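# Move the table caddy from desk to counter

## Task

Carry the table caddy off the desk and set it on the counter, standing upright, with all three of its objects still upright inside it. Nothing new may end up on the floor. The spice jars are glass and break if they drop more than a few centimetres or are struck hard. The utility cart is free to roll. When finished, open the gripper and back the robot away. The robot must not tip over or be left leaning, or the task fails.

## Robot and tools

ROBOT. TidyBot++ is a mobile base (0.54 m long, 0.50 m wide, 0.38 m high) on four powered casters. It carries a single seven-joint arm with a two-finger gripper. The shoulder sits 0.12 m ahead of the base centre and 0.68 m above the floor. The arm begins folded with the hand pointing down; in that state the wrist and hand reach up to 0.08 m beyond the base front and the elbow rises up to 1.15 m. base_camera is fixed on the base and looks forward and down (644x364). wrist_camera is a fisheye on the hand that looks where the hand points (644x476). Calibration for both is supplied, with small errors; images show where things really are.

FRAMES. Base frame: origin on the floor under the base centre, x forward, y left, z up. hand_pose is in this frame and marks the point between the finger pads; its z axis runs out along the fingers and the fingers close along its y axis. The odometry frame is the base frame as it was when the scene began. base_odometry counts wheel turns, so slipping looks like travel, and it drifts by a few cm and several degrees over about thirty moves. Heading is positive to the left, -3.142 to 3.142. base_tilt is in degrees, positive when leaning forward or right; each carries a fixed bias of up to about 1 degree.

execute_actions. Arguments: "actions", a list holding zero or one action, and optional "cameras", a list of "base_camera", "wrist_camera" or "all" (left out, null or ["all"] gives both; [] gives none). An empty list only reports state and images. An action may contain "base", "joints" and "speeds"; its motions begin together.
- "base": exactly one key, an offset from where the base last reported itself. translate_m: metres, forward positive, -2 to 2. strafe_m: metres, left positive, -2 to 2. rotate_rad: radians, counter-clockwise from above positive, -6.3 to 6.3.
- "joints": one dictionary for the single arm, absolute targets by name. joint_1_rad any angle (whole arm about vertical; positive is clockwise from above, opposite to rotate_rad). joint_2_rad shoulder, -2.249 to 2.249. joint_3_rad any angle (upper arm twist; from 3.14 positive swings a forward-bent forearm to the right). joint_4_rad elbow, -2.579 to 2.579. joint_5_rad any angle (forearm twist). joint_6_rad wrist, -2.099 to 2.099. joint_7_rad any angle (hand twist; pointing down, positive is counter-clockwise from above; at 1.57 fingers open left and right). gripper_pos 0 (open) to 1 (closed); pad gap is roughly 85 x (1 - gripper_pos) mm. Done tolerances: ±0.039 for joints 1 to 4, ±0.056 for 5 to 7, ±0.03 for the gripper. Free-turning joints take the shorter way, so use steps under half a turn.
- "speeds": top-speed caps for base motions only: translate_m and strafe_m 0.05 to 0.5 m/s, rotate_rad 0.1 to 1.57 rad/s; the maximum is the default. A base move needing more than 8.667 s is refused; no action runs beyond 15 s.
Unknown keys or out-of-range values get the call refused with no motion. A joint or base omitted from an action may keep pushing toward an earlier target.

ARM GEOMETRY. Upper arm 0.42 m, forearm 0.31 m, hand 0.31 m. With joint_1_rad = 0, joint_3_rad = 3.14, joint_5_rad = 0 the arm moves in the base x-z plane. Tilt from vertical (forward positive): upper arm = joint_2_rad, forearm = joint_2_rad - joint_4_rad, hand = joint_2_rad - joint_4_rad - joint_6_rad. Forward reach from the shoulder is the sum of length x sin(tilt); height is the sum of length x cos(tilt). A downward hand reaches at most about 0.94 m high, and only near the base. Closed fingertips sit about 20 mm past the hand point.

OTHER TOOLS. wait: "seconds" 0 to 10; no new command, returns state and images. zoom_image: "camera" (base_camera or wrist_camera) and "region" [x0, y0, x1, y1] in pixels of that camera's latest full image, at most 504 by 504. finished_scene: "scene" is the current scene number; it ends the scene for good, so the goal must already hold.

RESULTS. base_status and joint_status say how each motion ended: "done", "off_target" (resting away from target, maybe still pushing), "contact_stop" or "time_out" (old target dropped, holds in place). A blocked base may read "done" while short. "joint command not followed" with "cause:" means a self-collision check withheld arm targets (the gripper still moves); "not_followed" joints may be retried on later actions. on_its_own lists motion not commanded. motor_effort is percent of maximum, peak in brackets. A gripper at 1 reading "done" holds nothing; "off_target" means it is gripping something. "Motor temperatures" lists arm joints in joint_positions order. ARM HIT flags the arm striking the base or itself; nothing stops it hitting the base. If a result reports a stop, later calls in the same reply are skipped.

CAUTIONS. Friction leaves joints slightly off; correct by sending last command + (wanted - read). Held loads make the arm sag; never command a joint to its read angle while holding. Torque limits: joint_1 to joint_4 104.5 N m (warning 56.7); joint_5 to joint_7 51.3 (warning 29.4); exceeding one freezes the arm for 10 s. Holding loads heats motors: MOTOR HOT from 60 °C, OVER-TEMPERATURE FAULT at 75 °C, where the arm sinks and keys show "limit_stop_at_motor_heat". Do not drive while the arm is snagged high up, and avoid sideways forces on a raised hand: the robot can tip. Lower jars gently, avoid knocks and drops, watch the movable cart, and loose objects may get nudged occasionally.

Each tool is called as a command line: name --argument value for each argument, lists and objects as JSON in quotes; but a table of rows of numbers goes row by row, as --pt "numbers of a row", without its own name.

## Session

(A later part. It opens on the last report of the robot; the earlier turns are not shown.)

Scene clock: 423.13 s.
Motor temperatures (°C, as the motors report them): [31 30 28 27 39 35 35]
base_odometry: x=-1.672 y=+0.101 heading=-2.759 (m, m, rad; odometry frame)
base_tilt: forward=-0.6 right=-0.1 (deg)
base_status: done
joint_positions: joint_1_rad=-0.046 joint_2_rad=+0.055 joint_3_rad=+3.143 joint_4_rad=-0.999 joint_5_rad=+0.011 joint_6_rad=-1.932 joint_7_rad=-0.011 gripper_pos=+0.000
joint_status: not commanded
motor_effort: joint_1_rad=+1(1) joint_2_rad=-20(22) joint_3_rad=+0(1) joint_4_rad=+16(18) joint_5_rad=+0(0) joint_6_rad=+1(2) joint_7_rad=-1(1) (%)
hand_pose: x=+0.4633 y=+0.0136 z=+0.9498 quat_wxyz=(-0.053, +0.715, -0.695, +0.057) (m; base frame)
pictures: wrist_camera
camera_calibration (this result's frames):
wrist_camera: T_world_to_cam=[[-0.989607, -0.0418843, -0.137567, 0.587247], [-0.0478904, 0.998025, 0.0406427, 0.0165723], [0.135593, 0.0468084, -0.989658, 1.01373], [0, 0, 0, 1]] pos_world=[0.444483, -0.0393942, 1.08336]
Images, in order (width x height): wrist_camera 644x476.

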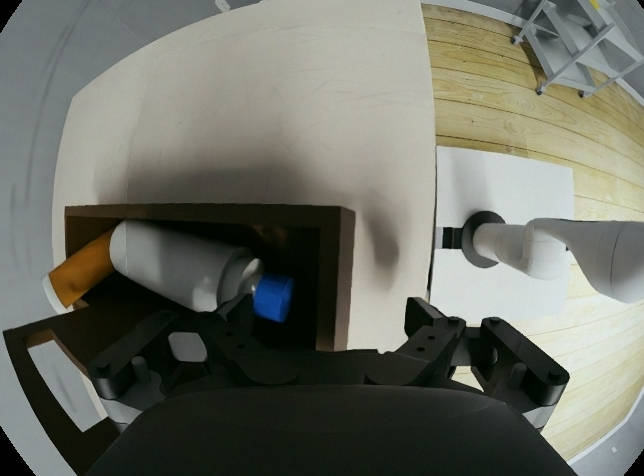

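zoom_image --camera "wrist_camera" --region '[30, 180, 380, 380]'

Region (30, 180, 380, 380) of wrist_camera's 644x476 image, scaled by 1.440; it fills the top 288 rows of this view, and the rest is white.

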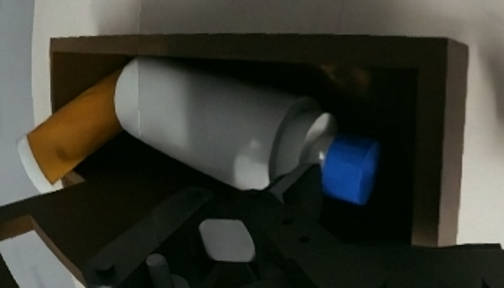

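execute_actions --actions '[{"base":{"translate_m":0.015},"speeds":{"translate_m":0.05}}]' --cameras '["wrist_camera"]'

Scene clock: 427.87 s.
Motor temperatures (°C, as the motors report them): [31 30 28 27 39 35 35]
base_odometry: x=-1.687 y=+0.096 heading=-2.759 (m, m, rad; odometry frame)
base_tilt: forward=-0.6 right=-0.1 (deg)
base_status: done
joint_positions: joint_1_rad=-0.046 joint_2_rad=+0.056 joint_3_rad=+3.143 joint_4_rad=-0.999 joint_5_rad=+0.011 joint_6_rad=-1.934 joint_7_rad=-0.011 gripper_pos=+0.000
joint_status: not commanded
motor_effort: joint_1_rad=+0(1) joint_2_rad=-19(22) joint_3_rad=+0(1) joint_4_rad=+17(17) joint_5_rad=+0(1) joint_6_rad=+1(2) joint_7_rad=-1(1) (%)
hand_pose: x=+0.4631 y=+0.0137 z=+0.9494 quat_wxyz=(-0.052, +0.715, -0.695, +0.056) (m; base frame)
pictures: wrist_camera
camera_calibration (this result's frames):
wrist_camera: T_world_to_cam=[[-0.989951, -0.0420428, -0.135017, 0.584718], [-0.0479813, 0.998005, 0.0410338, 0.0161306], [0.133022, 0.0470998, -0.989993, 1.01487], [0, 0, 0, 1]] pos_world=[0.444616, -0.0393153, 1.083]
Images, in order (width x height): wrist_camera 644x476.

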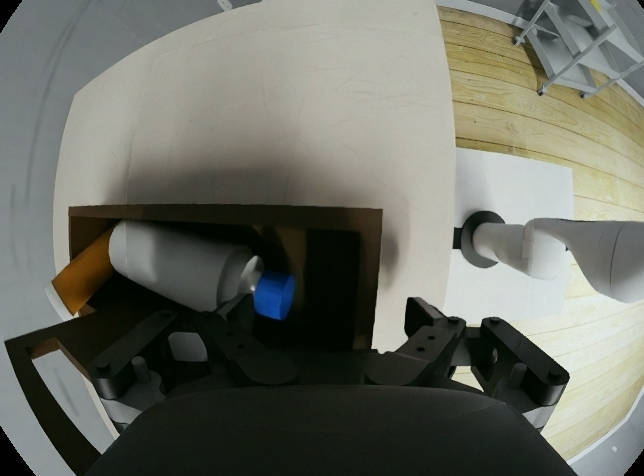

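zoom_image --camera "wrist_camera" --region '[30, 180, 430, 380]'

Region (30, 180, 430, 380) of wrist_camera's 644x476 image, scaled by 1.260.

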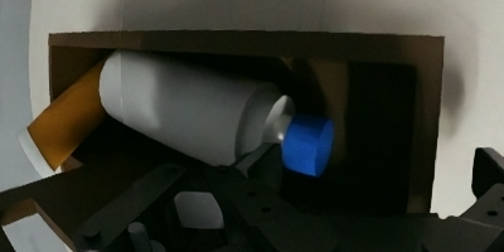

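execute_actions --actions '[{"base":{"translate_m":0.012},"speeds":{"translate_m":0.05}}]' --cameras '["wrist_camera"]'

Scene clock: 521.07 s.
Motor temperatures (°C, as the motors report them): [31 30 28 27 39 35 35]
base_odometry: x=-1.698 y=+0.091 heading=-2.760 (m, m, rad; odometry frame)
base_tilt: forward=-0.6 right=-0.1 (deg)
base_status: done
joint_positions: joint_1_rad=-0.046 joint_2_rad=+0.056 joint_3_rad=+3.143 joint_4_rad=-0.998 joint_5_rad=+0.011 joint_6_rad=-1.937 joint_7_rad=-0.011 gripper_pos=+0.000
joint_status: not commanded
motor_effort: joint_1_rad=+0(1) joint_2_rad=-19(20) joint_3_rad=-1(0) joint_4_rad=+17(18) joint_5_rad=+0(1) joint_6_rad=+2(3) joint_7_rad=-1(0) (%)
hand_pose: x=+0.4623 y=+0.0137 z=+0.9494 quat_wxyz=(-0.051, +0.715, -0.695, +0.055) (m; base frame)
pictures: wrist_camera
camera_calibration (this result's frames):
wrist_camera: T_world_to_cam=[[-0.990267, -0.0420803, -0.132669, 0.581831], [-0.0479261, 0.998002, 0.0411809, 0.015916], [0.13067, 0.0471383, -0.990305, 1.0164], [0, 0, 0, 1]] pos_world=[0.444116, -0.0393123, 1.08309]
Images, in order (width x height): wrist_camera 644x476.

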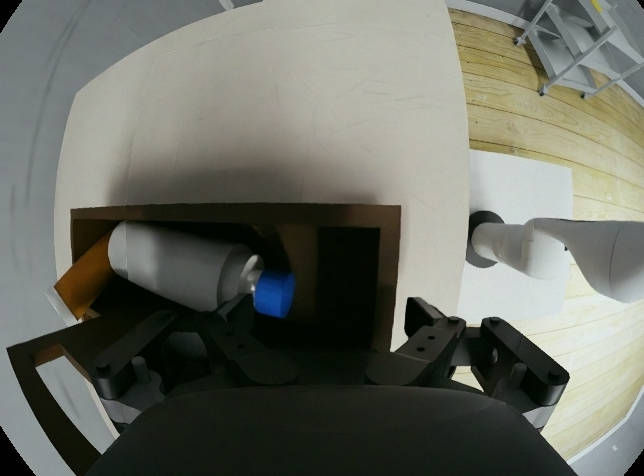

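execute_actions --actions '[{"joints":{"joint_4_rad":-0.94,"joint_6_rad":-2.0}}]' --cameras '[]'

execute_actions --actions '[{"base":{"translate_m":-0.024},"joints":{"gripper_pos":0.5},"speeds":{"translate_m":0.1}}]' --cameras '["wrist_camera"]'

Scene clock: 531.30 s.
Motor temperatures (°C, as the motors report them): [31 30 28 27 39 35 35]
base_odometry: x=-1.698 y=+0.091 heading=-2.760 (m, m, rad; odometry frame)
base_tilt: forward=-0.6 right=-0.1 (deg)
base_status: not commanded
joint_positions: joint_1_rad=-0.046 joint_2_rad=+0.056 joint_3_rad=+3.143 joint_4_rad=-0.954 joint_5_rad=+0.011 joint_6_rad=-1.966 joint_7_rad=-0.011 gripper_pos=+0.000
joint_status: all done
motor_effort: joint_1_rad=+0(0) joint_2_rad=-20(21) joint_3_rad=+0(1) joint_4_rad=+17(18) joint_5_rad=+0(0) joint_6_rad=+1(2) joint_7_rad=-1(1) (%)
hand_pose: x=+0.4599 y=+0.0136 z=+0.9619 quat_wxyz=(-0.057, +0.715, -0.695, +0.060) (m; base frame)
pictures: none
No camera images: the call's "cameras" was empty. Leave "cameras" out to get every camera's image.

Scene clock: 532.13 s.
Motor temperatures (°C, as the motors report them): [31 30 28 27 39 35 35]
base_odometry: x=-1.676 y=+0.100 heading=-2.760 (m, m, rad; odometry frame)
base_tilt: forward=-0.6 right=-0.1 (deg)
base_status: done
joint_positions: joint_1_rad=-0.046 joint_2_rad=+0.054 joint_3_rad=+3.143 joint_4_rad=-0.954 joint_5_rad=+0.011 joint_6_rad=-1.967 joint_7_rad=-0.011 gripper_pos=+0.500
joint_status: all done
motor_effort: joint_1_rad=+0(1) joint_2_rad=-20(23) joint_3_rad=+0(2) joint_4_rad=+16(17) joint_5_rad=+0(0) joint_6_rad=+2(2) joint_7_rad=-1(1) (%)
hand_pose: x=+0.4590 y=+0.0136 z=+0.9626 quat_wxyz=(-0.057, +0.715, -0.694, +0.061) (m; base frame)
pictures: wrist_camera
camera_calibration (this result's frames):
wrist_camera: T_world_to_cam=[[-0.988047, -0.0417165, -0.148403, 0.59447], [-0.0483464, 0.997974, 0.0413505, 0.0153366], [0.146377, 0.048031, -0.988062, 1.0205], [0, 0, 0, 1]] pos_world=[0.438728, -0.039522, 1.0959]
Images, in order (width x height): wrist_camera 644x476.

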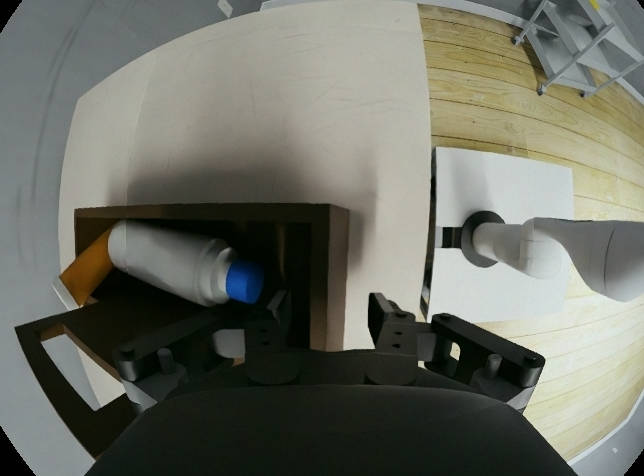

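zoom_image --camera "wrist_camera" --region '[170, 200, 440, 400]'

Region (170, 200, 440, 400) of wrist_camera's 644x476 image, scaled by 1.867; it fills the top 373 rows of this view, and the rest is white.

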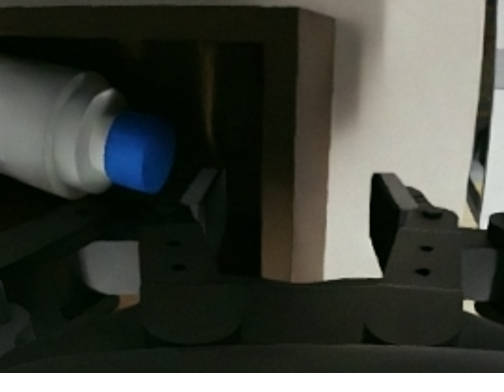

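execute_actions --actions '[{"joints":{"joint_2_rad":0.05,"joint_4_rad":-1.095,"joint_6_rad":-1.845}}]' --cameras '["wrist_camera"]'

Scene clock: 542.77 s.
Motor temperatures (°C, as the motors report them): [31 30 28 27 39 35 35]
base_odometry: x=-1.676 y=+0.100 heading=-2.760 (m, m, rad; odometry frame)
base_tilt: forward=-0.6 right=-0.1 (deg)
base_status: not commanded
joint_positions: joint_1_rad=-0.046 joint_2_rad=+0.049 joint_3_rad=+3.143 joint_4_rad=-1.074 joint_5_rad=+0.011 joint_6_rad=-1.878 joint_7_rad=-0.011 gripper_pos=+0.500
joint_status: all done
motor_effort: joint_1_rad=+0(1) joint_2_rad=-18(22) joint_3_rad=-1(0) joint_4_rad=+16(18) joint_5_rad=+0(0) joint_6_rad=+1(2) joint_7_rad=-1(0) (%)
hand_pose: x=+0.4661 y=+0.0138 z=+0.9300 quat_wxyz=(-0.048, +0.716, -0.695, +0.052) (m; base frame)
pictures: wrist_camera
camera_calibration (this result's frames):
wrist_camera: T_world_to_cam=[[-0.991547, -0.0427388, -0.122504, 0.574154], [-0.0480826, 0.998001, 0.0410014, 0.0170147], [0.120507, 0.0465451, -0.991621, 1.00266], [0, 0, 0, 1]] pos_world=[0.449291, -0.0391109, 1.0639]
Images, in order (width x height): wrist_camera 644x476.

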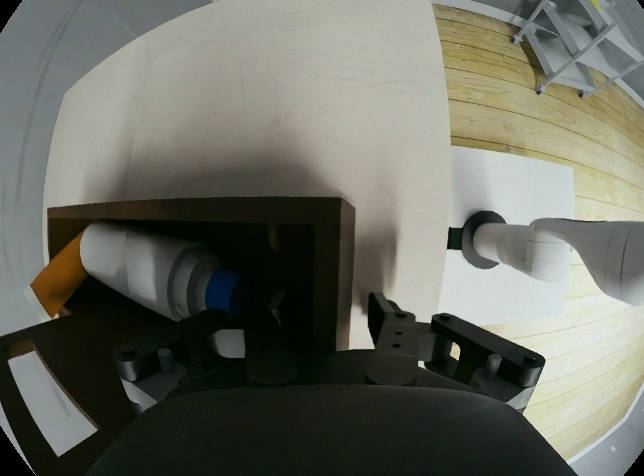

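zoom_image --camera "wrist_camera" --region '[150, 200, 420, 400]'

Region (150, 200, 420, 400) of wrist_camera's 644x476 image, scaled by 1.867; it fills the top 373 rows of this view, and the rest is white.

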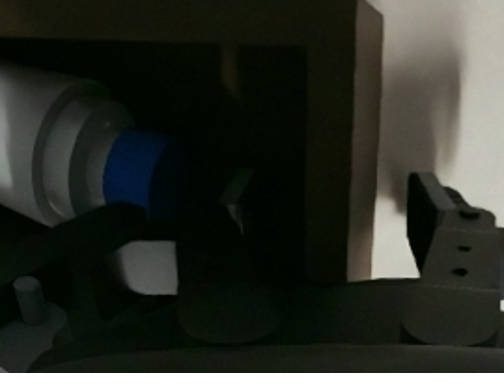

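execute_actions --actions '[{"joints":{"joint_2_rad":0.04,"joint_4_rad":-1.135,"joint_6_rad":-1.81}}]' --cameras '["wrist_camera"]'

Scene clock: 547.77 s.
Motor temperatures (°C, as the motors report them): [31 30 28 27 39 35 35]
base_odometry: x=-1.676 y=+0.100 heading=-2.760 (m, m, rad; odometry frame)
base_tilt: forward=-0.6 right=-0.1 (deg)
base_status: not commanded
joint_positions: joint_1_rad=-0.046 joint_2_rad=+0.029 joint_3_rad=+3.143 joint_4_rad=-1.100 joint_5_rad=+0.011 joint_6_rad=-1.842 joint_7_rad=-0.011 gripper_pos=+0.500
joint_status: all done
motor_effort: joint_1_rad=+1(1) joint_2_rad=-15(18) joint_3_rad=+0(0) joint_4_rad=+14(17) joint_5_rad=+0(0) joint_6_rad=+1(2) joint_7_rad=+0(0) (%)
hand_pose: x=+0.4679 y=+0.0138 z=+0.9301 quat_wxyz=(-0.058, +0.715, -0.694, +0.062) (m; base frame)
pictures: wrist_camera
camera_calibration (this result's frames):
wrist_camera: T_world_to_cam=[[-0.987422, -0.0429116, -0.152171, 0.601591], [-0.0496478, 0.997935, 0.0407457, 0.0180312], [0.150108, 0.0477882, -0.987514, 0.984813], [0, 0, 0, 1]] pos_world=[0.447091, -0.0392411, 1.06333]
Images, in order (width x height): wrist_camera 644x476.

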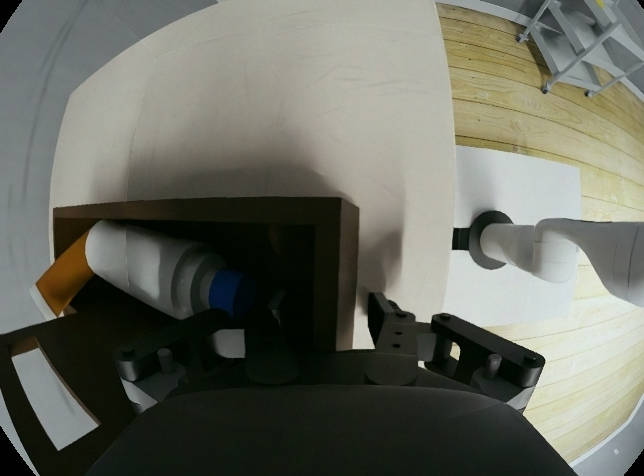

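execute_actions --actions '[{"base":{"translate_m":0.009},"joints":{"joint_2_rad":0.04,"joint_4_rad":-1.08,"gripper_pos":0.4},"speeds":{"translate_m":0.05}}]' --cameras '["wrist_camera"]'

Scene clock: 552.07 s.
Motor temperatures (°C, as the motors report them): [31 30 28 27 39 35 35]
base_odometry: x=-1.684 y=+0.097 heading=-2.760 (m, m, rad; odometry frame)
base_tilt: forward=-0.6 right=-0.1 (deg)
base_status: done
joint_positions: joint_1_rad=-0.046 joint_2_rad=+0.036 joint_3_rad=+3.143 joint_4_rad=-1.087 joint_5_rad=+0.010 joint_6_rad=-1.842 joint_7_rad=-0.011 gripper_pos=+0.400
joint_status: all done
motor_effort: joint_1_rad=+0(2) joint_2_rad=-19(20) joint_3_rad=+0(2) joint_4_rad=+18(18) joint_5_rad=+0(0) joint_6_rad=+1(4) joint_7_rad=-1(1) (%)
hand_pose: x=+0.4717 y=+0.0141 z=+0.9321 quat_wxyz=(-0.061, +0.715, -0.694, +0.064) (m; base frame)
pictures: wrist_camera
camera_calibration (this result's frames):
wrist_camera: T_world_to_cam=[[-0.986474, -0.0429428, -0.158192, 0.610839], [-0.0500039, 0.99791, 0.0409284, 0.0178905], [0.156104, 0.048285, -0.98656, 0.982445], [0, 0, 0, 1]] pos_world=[0.450108, -0.0390594, 1.06514]
Images, in order (width x height): wrist_camera 644x476.

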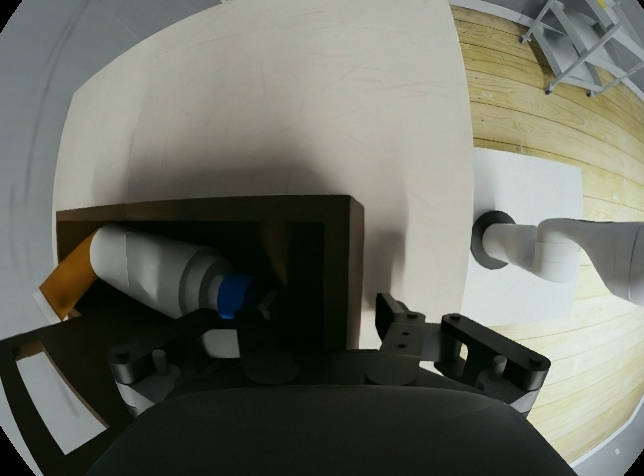

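zoom_image --camera "wrist_camera" --region '[170, 240, 330, 350]'

Region (170, 240, 330, 350) of wrist_camera's 644x476 image, scaled by 3.150; it fills the top 346 rows of this view, and the rest is white.

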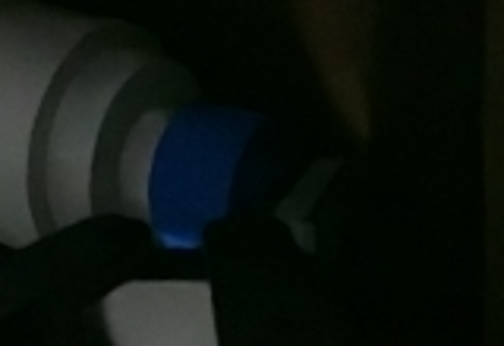

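execute_actions --actions '[{"joints":{"joint_4_rad":-1.01}}]' --cameras '["wrist_camera"]'

Scene clock: 559.37 s.
Motor temperatures (°C, as the motors report them): [31 30 28 27 39 35 35]
base_odometry: x=-1.684 y=+0.097 heading=-2.760 (m, m, rad; odometry frame)
base_tilt: forward=-0.6 right=-0.1 (deg)
base_status: not commanded
joint_positions: joint_1_rad=-0.046 joint_2_rad=+0.036 joint_3_rad=+3.143 joint_4_rad=-1.027 joint_5_rad=+0.010 joint_6_rad=-1.842 joint_7_rad=-0.011 gripper_pos=+0.400
joint_status: all done
motor_effort: joint_1_rad=+0(0) joint_2_rad=-18(21) joint_3_rad=+0(1) joint_4_rad=+18(19) joint_5_rad=+0(0) joint_6_rad=+4(4) joint_7_rad=+0(1) (%)
hand_pose: x=+0.4813 y=+0.0145 z=+0.9527 quat_wxyz=(-0.083, +0.712, -0.692, +0.085) (m; base frame)
pictures: wrist_camera
camera_calibration (this result's frames):
wrist_camera: T_world_to_cam=[[-0.975173, -0.0424395, -0.21734, 0.674525], [-0.0524589, 0.9978, 0.0405373, 0.0186505], [0.215142, 0.0509323, -0.975254, 0.962072], [0, 0, 0, 1]] pos_world=[0.451774, -0.0389836, 1.08411]
Images, in order (width x height): wrist_camera 644x476.

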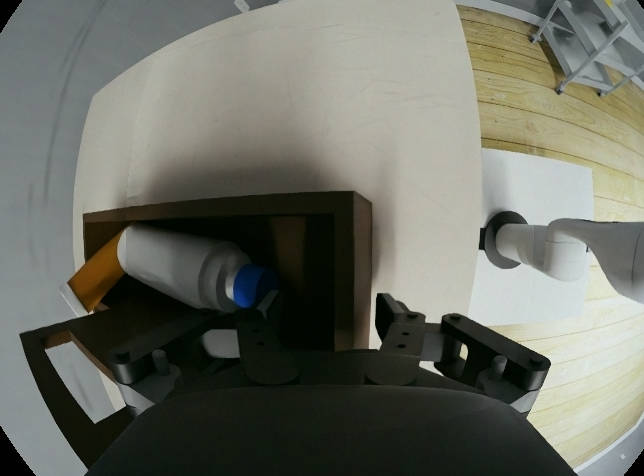

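zoom_image --camera "wrist_camera" --region '[110, 200, 330, 350]'

Region (110, 200, 330, 350) of wrist_camera's 644x476 image, scaled by 2.291; it fills the top 344 rows of this view, and the rest is white.

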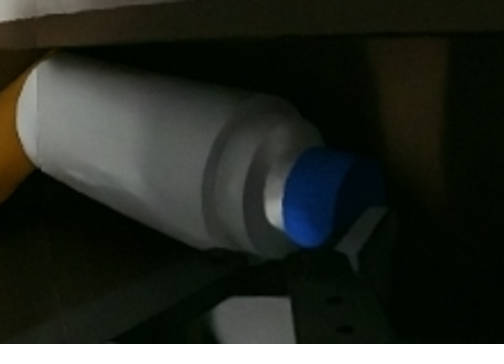

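execute_actions --actions '[{"joints":{"joint_2_rad":-0.065,"joint_4_rad":-0.88,"gripper_pos":0.3}}]' --cameras '[]'

execute_actions --actions '[{"base":{"strafe_m":-0.22},"joints":{"joint_7_rad":1.59,"joint_4_rad":-0.80,"joint_6_rad":-1.68,"gripper_pos":0.0}}]' --cameras '[]'

Scene clock: 608.07 s.
Motor temperatures (°C, as the motors report them): [31 30 28 27 39 35 35]
base_odometry: x=-1.684 y=+0.097 heading=-2.760 (m, m, rad; odometry frame)
base_tilt: forward=-0.6 right=-0.1 (deg)
base_status: not commanded
joint_positions: joint_1_rad=-0.046 joint_2_rad=-0.070 joint_3_rad=+3.143 joint_4_rad=-0.892 joint_5_rad=+0.010 joint_6_rad=-1.842 joint_7_rad=-0.011 gripper_pos=+0.300
joint_status: all done
motor_effort: joint_1_rad=+0(1) joint_2_rad=-14(22) joint_3_rad=+0(0) joint_4_rad=+16(19) joint_5_rad=+0(0) joint_6_rad=+4(4) joint_7_rad=-1(0) (%)
hand_pose: x=+0.4627 y=+0.0136 z=+1.0391 quat_wxyz=(-0.169, +0.697, -0.677, +0.166) (m; base frame)
pictures: none
No camera images: the call's "cameras" was empty. Leave "cameras" out to get every camera's image.

Scene clock: 609.87 s.
Motor temperatures (°C, as the motors report them): [31 30 28 27 39 35 35]
base_odometry: x=-1.767 y=+0.301 heading=-2.759 (m, m, rad; odometry frame)
base_tilt: forward=-0.6 right=-0.1 (deg)
base_status: done
joint_positions: joint_1_rad=-0.047 joint_2_rad=-0.070 joint_3_rad=+3.144 joint_4_rad=-0.819 joint_5_rad=+0.008 joint_6_rad=-1.714 joint_7_rad=+1.581 gripper_pos=+0.000
joint_status: all done
motor_effort: joint_1_rad=+1(2) joint_2_rad=-14(15) joint_3_rad=+0(2) joint_4_rad=+16(16) joint_5_rad=-1(2) joint_6_rad=+5(5) joint_7_rad=-1(2) (%)
hand_pose: x=+0.4988 y=+0.0158 z=+1.0894 quat_wxyz=(-0.002, +0.943, +0.024, +0.333) (m; base frame)
pictures: none
No camera images: the call's "cameras" was empty. Leave "cameras" out to get every camera's image.

execute_actions --actions '[{"base":{"translate_m":0.10},"joints":{"joint_1_rad":-0.40}}]'

Scene clock: 613.90 s.
Motor temperatures (°C, as the motors report them): [31 30 28 27 39 35 35]
base_odometry: x=-1.860 y=+0.264 heading=-2.759 (m, m, rad; odometry frame)
base_tilt: forward=-0.6 right=-0.1 (deg)
base_status: done
joint_positions: joint_1_rad=-0.391 joint_2_rad=-0.059 joint_3_rad=+3.144 joint_4_rad=-0.817 joint_5_rad=+0.008 joint_6_rad=-1.713 joint_7_rad=+1.581 gripper_pos=+0.000
joint_status: all done
motor_effort: joint_1_rad=+0(0) joint_2_rad=-14(19) joint_3_rad=+0(1) joint_4_rad=+16(18) joint_5_rad=+0(1) joint_6_rad=+5(6) joint_7_rad=-1(1) (%)
hand_pose: x=+0.4754 y=+0.1447 z=+1.0864 quat_wxyz=(-0.058, +0.926, +0.185, +0.324) (m; base frame)
pictures: base_camera, wrist_camera
camera_calibration (this result's frames):
wrist_camera: T_world_to_cam=[[0.380172, -0.924301, 0.0337315, -0.086144], [-0.745354, -0.327756, -0.580538, 1.07894], [0.547647, 0.195562, -0.813535, 0.732439], [0, 0, 0, 1]] pos_world=[0.435825, 0.130769, 1.22514]
Images, in order (width x height): base_camera 644x364, wrist_camera 644x476.

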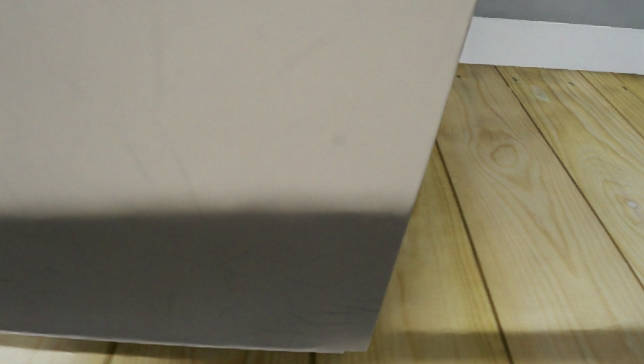

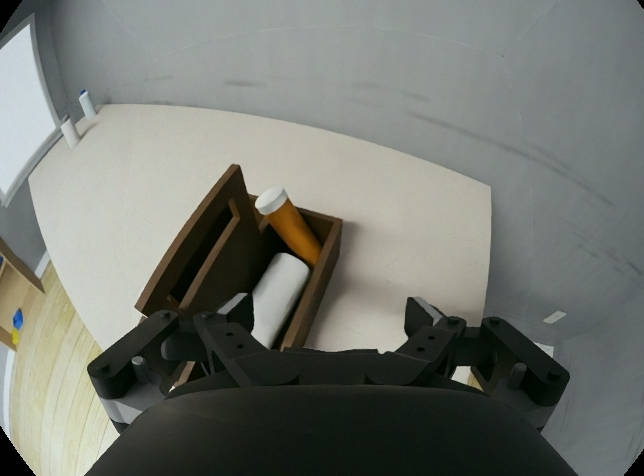

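zoom_image --camera "wrist_camera" --region '[200, 150, 380, 310]'

Region (200, 150, 380, 310) of wrist_camera's 644x476 image, scaled by 2.800.

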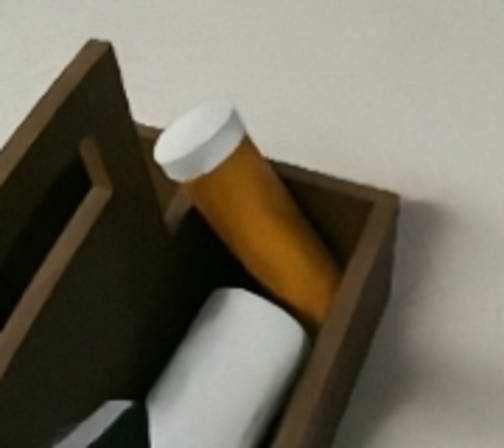

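execute_actions --actions '[{"joints":{"joint_1_rad":-0.313,"joint_2_rad":0.148,"joint_4_rad":-0.883,"joint_6_rad":-1.488}}]' --cameras '["wrist_camera"]'

Scene clock: 647.10 s.
Motor temperatures (°C, as the motors report them): [31 30 28 27 39 35 35]
base_odometry: x=-1.860 y=+0.264 heading=-2.759 (m, m, rad; odometry frame)
base_tilt: forward=-0.6 right=-0.1 (deg)
base_status: not commanded
joint_positions: joint_1_rad=-0.323 joint_2_rad=+0.155 joint_3_rad=+3.144 joint_4_rad=-0.875 joint_5_rad=+0.008 joint_6_rad=-1.520 joint_7_rad=+1.581 gripper_pos=+0.000
joint_status: all done
motor_effort: joint_1_rad=+0(0) joint_2_rad=-26(32) joint_3_rad=+0(1) joint_4_rad=+19(21) joint_5_rad=+0(0) joint_6_rad=+5(6) joint_7_rad=-1(1) (%)
hand_pose: x=+0.6012 y=+0.1593 z=+1.0013 quat_wxyz=(-0.041, +0.944, +0.157, +0.289) (m; base frame)
pictures: wrist_camera
camera_calibration (this result's frames):
wrist_camera: T_world_to_cam=[[0.320454, -0.94662, 0.0349116, -0.0793733], [-0.806305, -0.291927, -0.514443, 1.09287], [0.497174, 0.136706, -0.856813, 0.674444], [0, 0, 0, 1]] pos_world=[0.571308, 0.151702, 1.14286]
Images, in order (width x height): wrist_camera 644x476.

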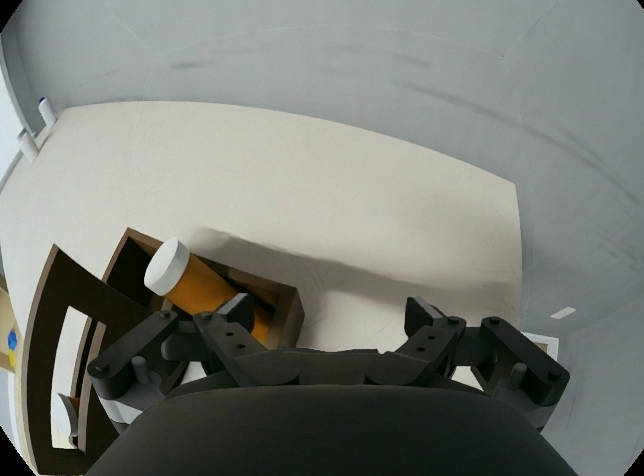

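zoom_image --camera "wrist_camera" --region '[120, 210, 330, 360]'

Region (120, 210, 330, 360) of wrist_camera's 644x476 image, scaled by 2.400; it fills the top 360 rows of this view, and the rest is white.

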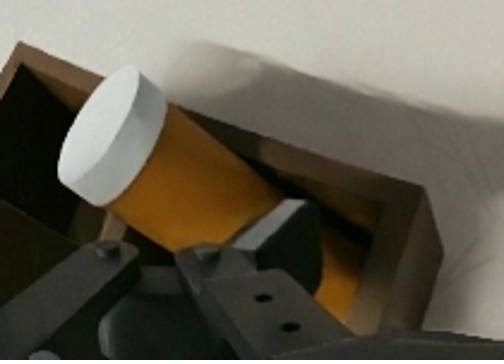

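execute_actions --actions '[{"base":{"strafe_m":0.008},"joints":{"joint_2_rad":0.082,"joint_4_rad":-1.115,"joint_6_rad":-1.31}}]' --cameras '["wrist_camera"]'

Scene clock: 658.23 s.
Motor temperatures (°C, as the motors report them): [31 30 28 27 39 35 35]
base_odometry: x=-1.857 y=+0.257 heading=-2.760 (m, m, rad; odometry frame)
base_tilt: forward=-0.6 right=-0.1 (deg)
base_status: done
joint_positions: joint_1_rad=-0.317 joint_2_rad=+0.088 joint_3_rad=+3.144 joint_4_rad=-1.093 joint_5_rad=+0.008 joint_6_rad=-1.342 joint_7_rad=+1.581 gripper_pos=+0.000
joint_status: all done
motor_effort: joint_1_rad=+0(2) joint_2_rad=-23(27) joint_3_rad=-1(2) joint_4_rad=+20(20) joint_5_rad=-1(2) joint_6_rad=+5(5) joint_7_rad=-1(0) (%)
hand_pose: x=+0.6027 y=+0.1564 z=+0.9663 quat_wxyz=(-0.042, +0.940, +0.154, +0.301) (m; base frame)
pictures: wrist_camera
camera_calibration (this result's frames):
wrist_camera: T_world_to_cam=[[0.314812, -0.948503, 0.0351474, -0.0778508], [-0.794944, -0.283717, -0.536254, 1.08817], [0.518611, 0.140879, -0.843324, 0.617588], [0, 0, 0, 1]] pos_world=[0.569257, 0.147886, 1.1071]
Images, in order (width x height): wrist_camera 644x476.

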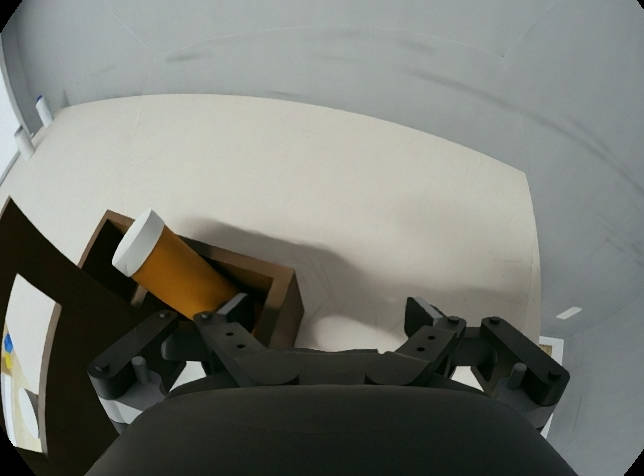

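Finger is in contact. Strafe left.

execute_actions --actions '[{"base":{"strafe_m":0.014},"joints":{"joint_4_rad":-1.13},"speeds":{"strafe_m":0.05}}]' --cameras '["wrist_camera"]'

Scene clock: 660.50 s.
Motor temperatures (°C, as the motors report them): [31 30 28 27 39 35 35]
base_odometry: x=-1.852 y=+0.243 heading=-2.760 (m, m, rad; odometry frame)
base_tilt: forward=-0.6 right=-0.1 (deg)
base_status: done
joint_positions: joint_1_rad=-0.312 joint_2_rad=+0.081 joint_3_rad=+3.144 joint_4_rad=-1.106 joint_5_rad=+0.008 joint_6_rad=-1.340 joint_7_rad=+1.581 gripper_pos=+0.000
joint_status: all done
motor_effort: joint_1_rad=+0(3) joint_2_rad=-22(25) joint_3_rad=-1(3) joint_4_rad=+19(20) joint_5_rad=-1(3) joint_6_rad=+5(5) joint_7_rad=-1(1) (%)
hand_pose: x=+0.6004 y=+0.1526 z=+0.9648 quat_wxyz=(-0.041, +0.941, +0.151, +0.300) (m; base frame)
pictures: wrist_camera
camera_calibration (this result's frames):
wrist_camera: T_world_to_cam=[[0.309414, -0.950277, 0.0351686, -0.0771979], [-0.797889, -0.279561, -0.534058, 1.08351], [0.517335, 0.137185, -0.844716, 0.620623], [0, 0, 0, 1]] pos_world=[0.567341, 0.144409, 1.10562]
Images, in order (width x height): wrist_camera 644x476.

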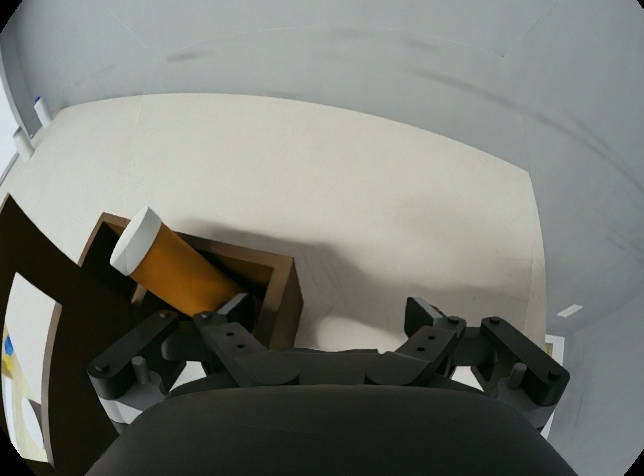

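execute_actions --actions '[{"base":{"strafe_m":-0.03},"joints":{"joint_4_rad":-1.085},"speeds":{"strafe_m":0.06}}]' --cameras '["wrist_camera"]'

Scene clock: 701.87 s.
Motor temperatures (°C, as the motors report them): [31 30 28 27 39 35 35]
base_odometry: x=-1.863 y=+0.271 heading=-2.760 (m, m, rad; odometry frame)
base_tilt: forward=-0.6 right=-0.1 (deg)
base_status: done
joint_positions: joint_1_rad=-0.313 joint_2_rad=+0.082 joint_3_rad=+3.144 joint_4_rad=-1.095 joint_5_rad=+0.005 joint_6_rad=-1.340 joint_7_rad=+1.581 gripper_pos=+0.000
joint_status: all done
motor_effort: joint_1_rad=+1(2) joint_2_rad=-23(29) joint_3_rad=+0(1) joint_4_rad=+20(21) joint_5_rad=+0(1) joint_6_rad=+5(6) joint_7_rad=-1(0) (%)
hand_pose: x=+0.6016 y=+0.1544 z=+0.9691 quat_wxyz=(-0.043, +0.940, +0.152, +0.304) (m; base frame)
pictures: wrist_camera
camera_calibration (this result's frames):
wrist_camera: T_world_to_cam=[[0.31126, -0.949754, 0.0329488, -0.0749946], [-0.792876, -0.278648, -0.541943, 1.09172], [0.523893, 0.142561, -0.839769, 0.613904], [0, 0, 0, 1]] pos_world=[0.567319, 0.14546, 1.10966]
Images, in order (width x height): wrist_camera 644x476.

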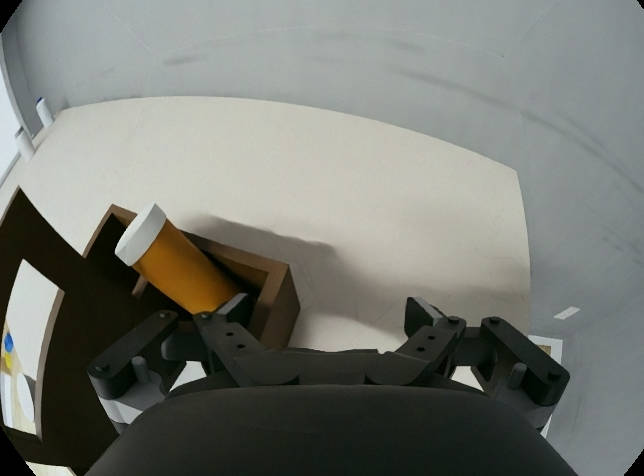

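execute_actions --actions '[{"joints":{"joint_4_rad":-0.797}}]' --cameras '[]'

execute_actions --actions '[{"base":{"strafe_m":-0.11},"joints":{"joint_1_rad":-0.575,"joint_2_rad":0.2,"joint_6_rad":-1.211}}]' --cameras '["wrist_camera"]'

Scene clock: 710.33 s.
Motor temperatures (°C, as the motors report them): [31 30 28 27 39 35 35]
base_odometry: x=-1.863 y=+0.271 heading=-2.760 (m, m, rad; odometry frame)
base_tilt: forward=-0.6 right=-0.1 (deg)
base_status: not commanded
joint_positions: joint_1_rad=-0.313 joint_2_rad=+0.081 joint_3_rad=+3.144 joint_4_rad=-0.812 joint_5_rad=+0.005 joint_6_rad=-1.340 joint_7_rad=+1.581 gripper_pos=+0.000
joint_status: all done
motor_effort: joint_1_rad=+0(1) joint_2_rad=-23(26) joint_3_rad=+0(1) joint_4_rad=+19(22) joint_5_rad=+0(1) joint_6_rad=+7(7) joint_7_rad=-1(1) (%)
hand_pose: x=+0.6184 y=+0.1599 z=+1.1071 quat_wxyz=(-0.063, +0.887, +0.143, +0.434) (m; base frame)
pictures: none
No camera images: the call's "cameras" was empty. Leave "cameras" out to get every camera's image.

Scene clock: 711.70 s.
Motor temperatures (°C, as the motors report them): [31 30 28 27 39 35 35]
base_odometry: x=-1.904 y=+0.373 heading=-2.759 (m, m, rad; odometry frame)
base_tilt: forward=-0.6 right=-0.1 (deg)
base_status: done
joint_positions: joint_1_rad=-0.566 joint_2_rad=+0.193 joint_3_rad=+3.144 joint_4_rad=-0.812 joint_5_rad=+0.005 joint_6_rad=-1.247 joint_7_rad=+1.581 gripper_pos=+0.000
joint_status: all done
motor_effort: joint_1_rad=+0(2) joint_2_rad=-29(30) joint_3_rad=+0(2) joint_4_rad=+20(21) joint_5_rad=+0(1) joint_6_rad=+7(7) joint_7_rad=+0(1) (%)
hand_pose: x=+0.6160 y=+0.3140 z=+1.0677 quat_wxyz=(-0.115, +0.866, +0.255, +0.415) (m; base frame)
pictures: wrist_camera
camera_calibration (this result's frames):
wrist_camera: T_world_to_cam=[[0.532249, -0.8459, 0.0341268, -0.101185], [-0.551717, -0.377157, -0.743882, 1.29898], [0.642121, 0.377102, -0.667439, 0.335887], [0, 0, 0, 1]] pos_world=[0.554845, 0.277664, 1.19393]
Images, in order (width x height): wrist_camera 644x476.

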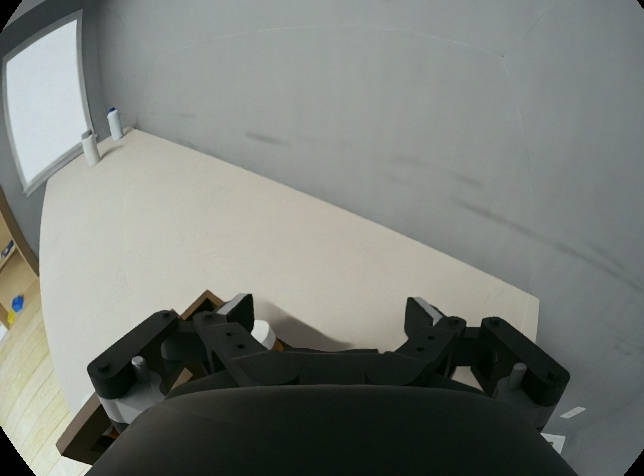

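zoom_image --camera "wrist_camera" --region '[140, 270, 320, 400]'

Region (140, 270, 320, 400) of wrist_camera's 644x476 image, scaled by 2.800.

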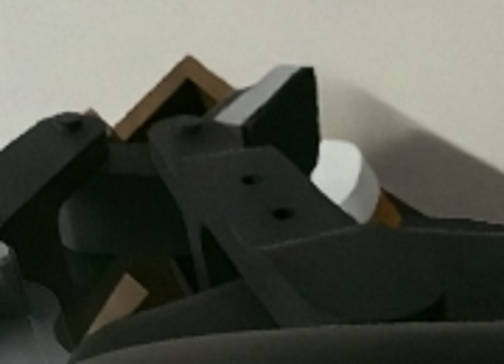

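execute_actions --actions '[{"joints":{"joint_1_rad":-0.588,"joint_2_rad":0.21,"joint_4_rad":-0.878}}]' --cameras '["wrist_camera"]'

Scene clock: 720.83 s.
Motor temperatures (°C, as the motors report them): [31 30 28 27 39 35 35]
base_odometry: x=-1.904 y=+0.373 heading=-2.759 (m, m, rad; odometry frame)
base_tilt: forward=-0.6 right=-0.1 (deg)
base_status: not commanded
joint_positions: joint_1_rad=-0.576 joint_2_rad=+0.200 joint_3_rad=+3.144 joint_4_rad=-0.865 joint_5_rad=+0.005 joint_6_rad=-1.245 joint_7_rad=+1.581 gripper_pos=+0.000
joint_status: all done
motor_effort: joint_1_rad=-1(1) joint_2_rad=-28(31) joint_3_rad=-1(2) joint_4_rad=+20(21) joint_5_rad=-1(1) joint_6_rad=+7(7) joint_7_rad=+0(0) (%)
hand_pose: x=+0.6135 y=+0.3192 z=+1.0368 quat_wxyz=(-0.109, +0.876, +0.263, +0.389) (m; base frame)
pictures: wrist_camera
camera_calibration (this result's frames):
wrist_camera: T_world_to_cam=[[0.542115, -0.839608, 0.0341958, -0.102557], [-0.583975, -0.405696, -0.703124, 1.26323], [0.604222, 0.361205, -0.710244, 0.387621], [0, 0, 0, 1]] pos_world=[0.559086, 0.286371, 1.16702]
Images, in order (width x height): wrist_camera 644x476.

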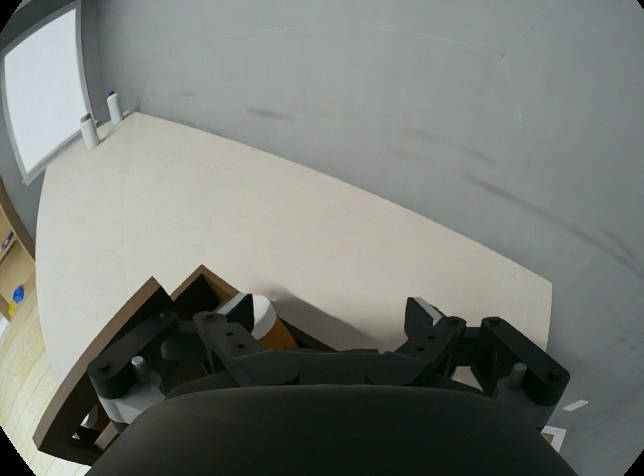

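zoom_image --camera "wrist_camera" --region '[140, 250, 320, 380]'

Region (140, 250, 320, 380) of wrist_camera's 644x476 image, scaled by 2.800.

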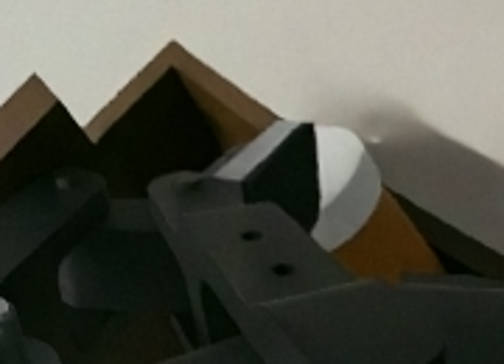

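execute_actions --actions '[{"base":{"translate_m":0.01},"speeds":{"translate_m":0.05}}]' --cameras '[]'

execute_actions --actions '[{"joints":{"joint_2_rad":0.228}}]' --cameras '["wrist_camera"]'

Scene clock: 725.93 s.
Motor temperatures (°C, as the motors report them): [31 30 28 27 39 35 35]
base_odometry: x=-1.913 y=+0.370 heading=-2.760 (m, m, rad; odometry frame)
base_tilt: forward=-0.6 right=-0.1 (deg)
base_status: done
joint_positions: joint_1_rad=-0.578 joint_2_rad=+0.205 joint_3_rad=+3.144 joint_4_rad=-0.865 joint_5_rad=+0.005 joint_6_rad=-1.245 joint_7_rad=+1.581 gripper_pos=+0.000
joint_status: not commanded
motor_effort: joint_1_rad=-1(1) joint_2_rad=-30(31) joint_3_rad=-1(1) joint_4_rad=+21(21) joint_5_rad=+0(1) joint_6_rad=+6(7) joint_7_rad=-1(1) (%)
hand_pose: x=+0.6144 y=+0.3211 z=+1.0341 quat_wxyz=(-0.109, +0.877, +0.264, +0.387) (m; base frame)
pictures: none
No camera images: the call's "cameras" was empty. Leave "cameras" out to get every camera's image.

Scene clock: 726.50 s.
Motor temperatures (°C, as the motors report them): [31 30 28 27 39 35 35]
base_odometry: x=-1.913 y=+0.370 heading=-2.760 (m, m, rad; odometry frame)
base_tilt: forward=-0.6 right=-0.1 (deg)
base_status: not commanded
joint_positions: joint_1_rad=-0.578 joint_2_rad=+0.208 joint_3_rad=+3.144 joint_4_rad=-0.865 joint_5_rad=+0.005 joint_6_rad=-1.241 joint_7_rad=+1.581 gripper_pos=+0.000
joint_status: all done
motor_effort: joint_1_rad=+0(0) joint_2_rad=-28(29) joint_3_rad=-1(1) joint_4_rad=+19(20) joint_5_rad=+0(0) joint_6_rad=+6(6) joint_7_rad=+0(1) (%)
hand_pose: x=+0.6160 y=+0.3222 z=+1.0332 quat_wxyz=(-0.109, +0.877, +0.264, +0.387) (m; base frame)
pictures: wrist_camera
camera_calibration (this result's frames):
wrist_camera: T_world_to_cam=[[0.543802, -0.838515, 0.0342287, -0.102738], [-0.585074, -0.408047, -0.700847, 1.26249], [0.601638, 0.361096, -0.71249, 0.386398], [0, 0, 0, 1]] pos_world=[0.562044, 0.289479, 1.16363]
Images, in order (width x height): wrist_camera 644x476.

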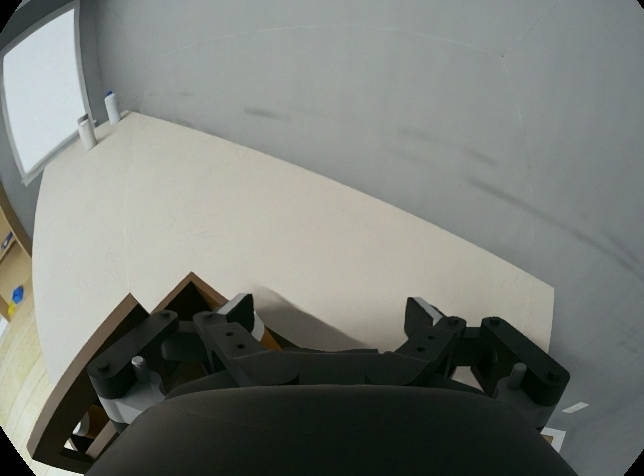

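execute_actions --actions '[{"base":{"strafe_m":-0.02},"joints":{"joint_2_rad":0.205},"speeds":{"strafe_m":0.05}}]' --cameras '["wrist_camera"]'

Scene clock: 730.03 s.
Motor temperatures (°C, as the motors report them): [31 30 28 27 39 35 35]
base_odometry: x=-1.921 y=+0.388 heading=-2.759 (m, m, rad; odometry frame)
base_tilt: forward=-0.6 right=-0.1 (deg)
base_status: done
joint_positions: joint_1_rad=-0.583 joint_2_rad=+0.204 joint_3_rad=+3.144 joint_4_rad=-0.865 joint_5_rad=+0.005 joint_6_rad=-1.237 joint_7_rad=+1.581 gripper_pos=+0.000
joint_status: all done
motor_effort: joint_1_rad=+0(3) joint_2_rad=-29(32) joint_3_rad=-2(1) joint_4_rad=+20(21) joint_5_rad=+0(1) joint_6_rad=+6(7) joint_7_rad=-1(1) (%)
hand_pose: x=+0.6141 y=+0.3245 z=+1.0359 quat_wxyz=(-0.111, +0.875, +0.266, +0.390) (m; base frame)
pictures: wrist_camera
camera_calibration (this result's frames):
wrist_camera: T_world_to_cam=[[0.547817, -0.835898, 0.0342088, -0.10316], [-0.578948, -0.408305, -0.705766, 1.26565], [0.603916, 0.366826, -0.707618, 0.380364], [0, 0, 0, 1]] pos_world=[0.55955, 0.291012, 1.16593]
Images, in order (width x height): wrist_camera 644x476.

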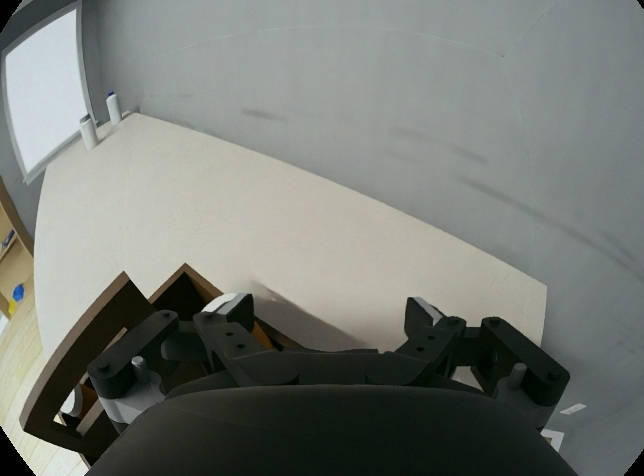

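zoom_image --camera "wrist_camera" --region '[140, 250, 320, 380]'

Region (140, 250, 320, 380) of wrist_camera's 644x476 image, scaled by 2.800.

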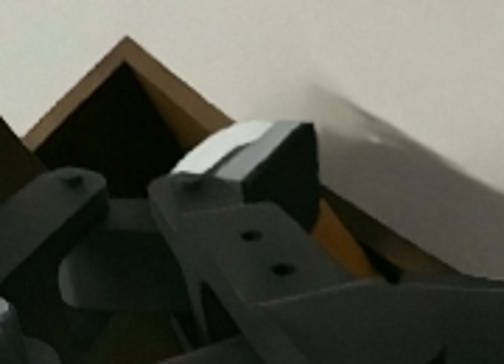

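execute_actions --actions '[{"base":{"strafe_m":-0.04},"joints":{"joint_2_rad":0.232,"joint_4_rad":-0.895,"joint_6_rad":-1.034}}]' --cameras '[]'

execute_actions --actions '[{"joints":{"joint_1_rad":-0.684}}]' --cameras '["wrist_camera"]'

Scene clock: 767.63 s.
Motor temperatures (°C, as the motors report them): [31 30 28 27 39 35 35]
base_odometry: x=-1.936 y=+0.425 heading=-2.759 (m, m, rad; odometry frame)
base_tilt: forward=-0.6 right=-0.1 (deg)
base_status: done
joint_positions: joint_1_rad=-0.584 joint_2_rad=+0.227 joint_3_rad=+3.145 joint_4_rad=-0.878 joint_5_rad=+0.005 joint_6_rad=-1.053 joint_7_rad=+1.581 gripper_pos=+0.000
joint_status: all done
motor_effort: joint_1_rad=+0(2) joint_2_rad=-31(33) joint_3_rad=+0(2) joint_4_rad=+21(22) joint_5_rad=+0(1) joint_6_rad=+7(8) joint_7_rad=+0(1) (%)
hand_pose: x=+0.6495 y=+0.3485 z=+1.0607 quat_wxyz=(-0.130, +0.843, +0.257, +0.454) (m; base frame)
pictures: none
No camera images: the call's "cameras" was empty. Leave "cameras" out to get every camera's image.

Scene clock: 768.53 s.
Motor temperatures (°C, as the motors report them): [31 30 28 27 39 35 35]
base_odometry: x=-1.936 y=+0.425 heading=-2.759 (m, m, rad; odometry frame)
base_tilt: forward=-0.6 right=-0.1 (deg)
base_status: not commanded
joint_positions: joint_1_rad=-0.680 joint_2_rad=+0.227 joint_3_rad=+3.145 joint_4_rad=-0.878 joint_5_rad=+0.005 joint_6_rad=-1.053 joint_7_rad=+1.581 gripper_pos=+0.000
joint_status: all done
motor_effort: joint_1_rad=+0(1) joint_2_rad=-31(31) joint_3_rad=-1(2) joint_4_rad=+21(22) joint_5_rad=+0(1) joint_6_rad=+7(7) joint_7_rad=+0(0) (%)
hand_pose: x=+0.6137 y=+0.3977 z=+1.0607 quat_wxyz=(-0.152, +0.830, +0.297, +0.447) (m; base frame)
pictures: wrist_camera
camera_calibration (this result's frames):
wrist_camera: T_world_to_cam=[[0.6228, -0.781623, 0.0344261, -0.110339], [-0.448291, -0.39257, -0.803072, 1.32957], [0.641214, 0.48472, -0.594887, 0.181958], [0, 0, 0, 1]] pos_world=[0.548081, 0.347508, 1.17978]
Images, in order (width x height): wrist_camera 644x476.

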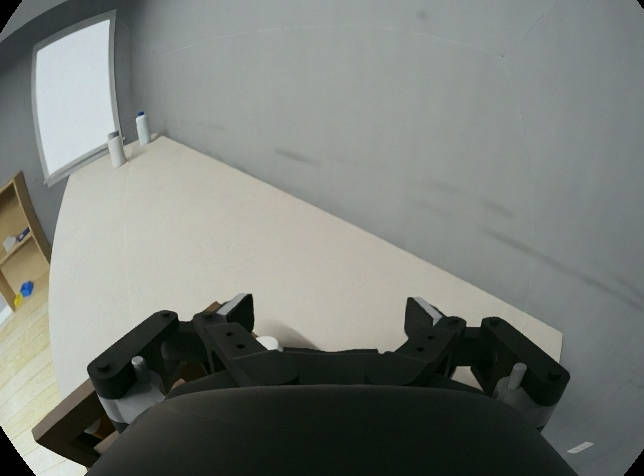

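execute_actions --actions '[{"base":{"translate_m":0.005},"joints":{"joint_4_rad":-0.94}}]' --cameras '["wrist_camera"]'

Scene clock: 771.53 s.
Motor temperatures (°C, as the motors report them): [31 30 28 27 39 35 35]
base_odometry: x=-1.941 y=+0.424 heading=-2.759 (m, m, rad; odometry frame)
base_tilt: forward=-0.6 right=-0.1 (deg)
base_status: done
joint_positions: joint_1_rad=-0.679 joint_2_rad=+0.228 joint_3_rad=+3.145 joint_4_rad=-0.923 joint_5_rad=+0.005 joint_6_rad=-1.053 joint_7_rad=+1.581 gripper_pos=+0.000
joint_status: all done
motor_effort: joint_1_rad=-1(2) joint_2_rad=-31(35) joint_3_rad=-2(3) joint_4_rad=+21(23) joint_5_rad=-1(1) joint_6_rad=+7(8) joint_7_rad=-1(1) (%)
hand_pose: x=+0.6128 y=+0.3963 z=+1.0361 quat_wxyz=(-0.145, +0.840, +0.300, +0.428) (m; base frame)
pictures: wrist_camera
camera_calibration (this result's frames):
wrist_camera: T_world_to_cam=[[0.623297, -0.781219, 0.0345894, -0.110709], [-0.476713, -0.414665, -0.775111, 1.306], [0.619875, 0.466636, -0.630877, 0.226101], [0, 0, 0, 1]] pos_world=[0.551436, 0.349557, 1.15876]
Images, in order (width x height): wrist_camera 644x476.

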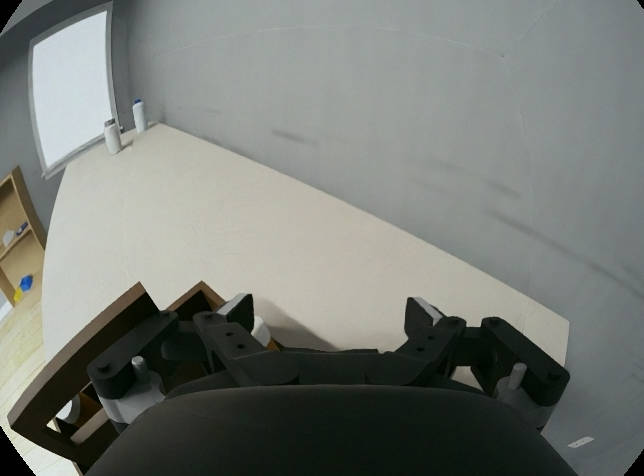

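zoom_image --camera "wrist_camera" --region '[120, 260, 300, 380]'

Region (120, 260, 300, 380) of wrist_camera's 644x476 image, scaled by 2.800.

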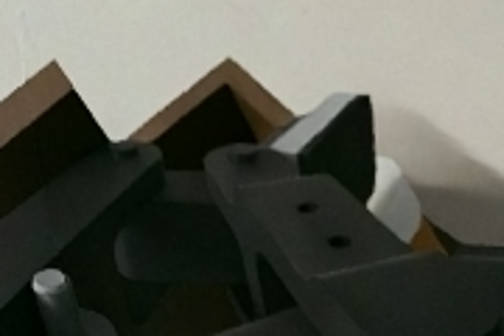

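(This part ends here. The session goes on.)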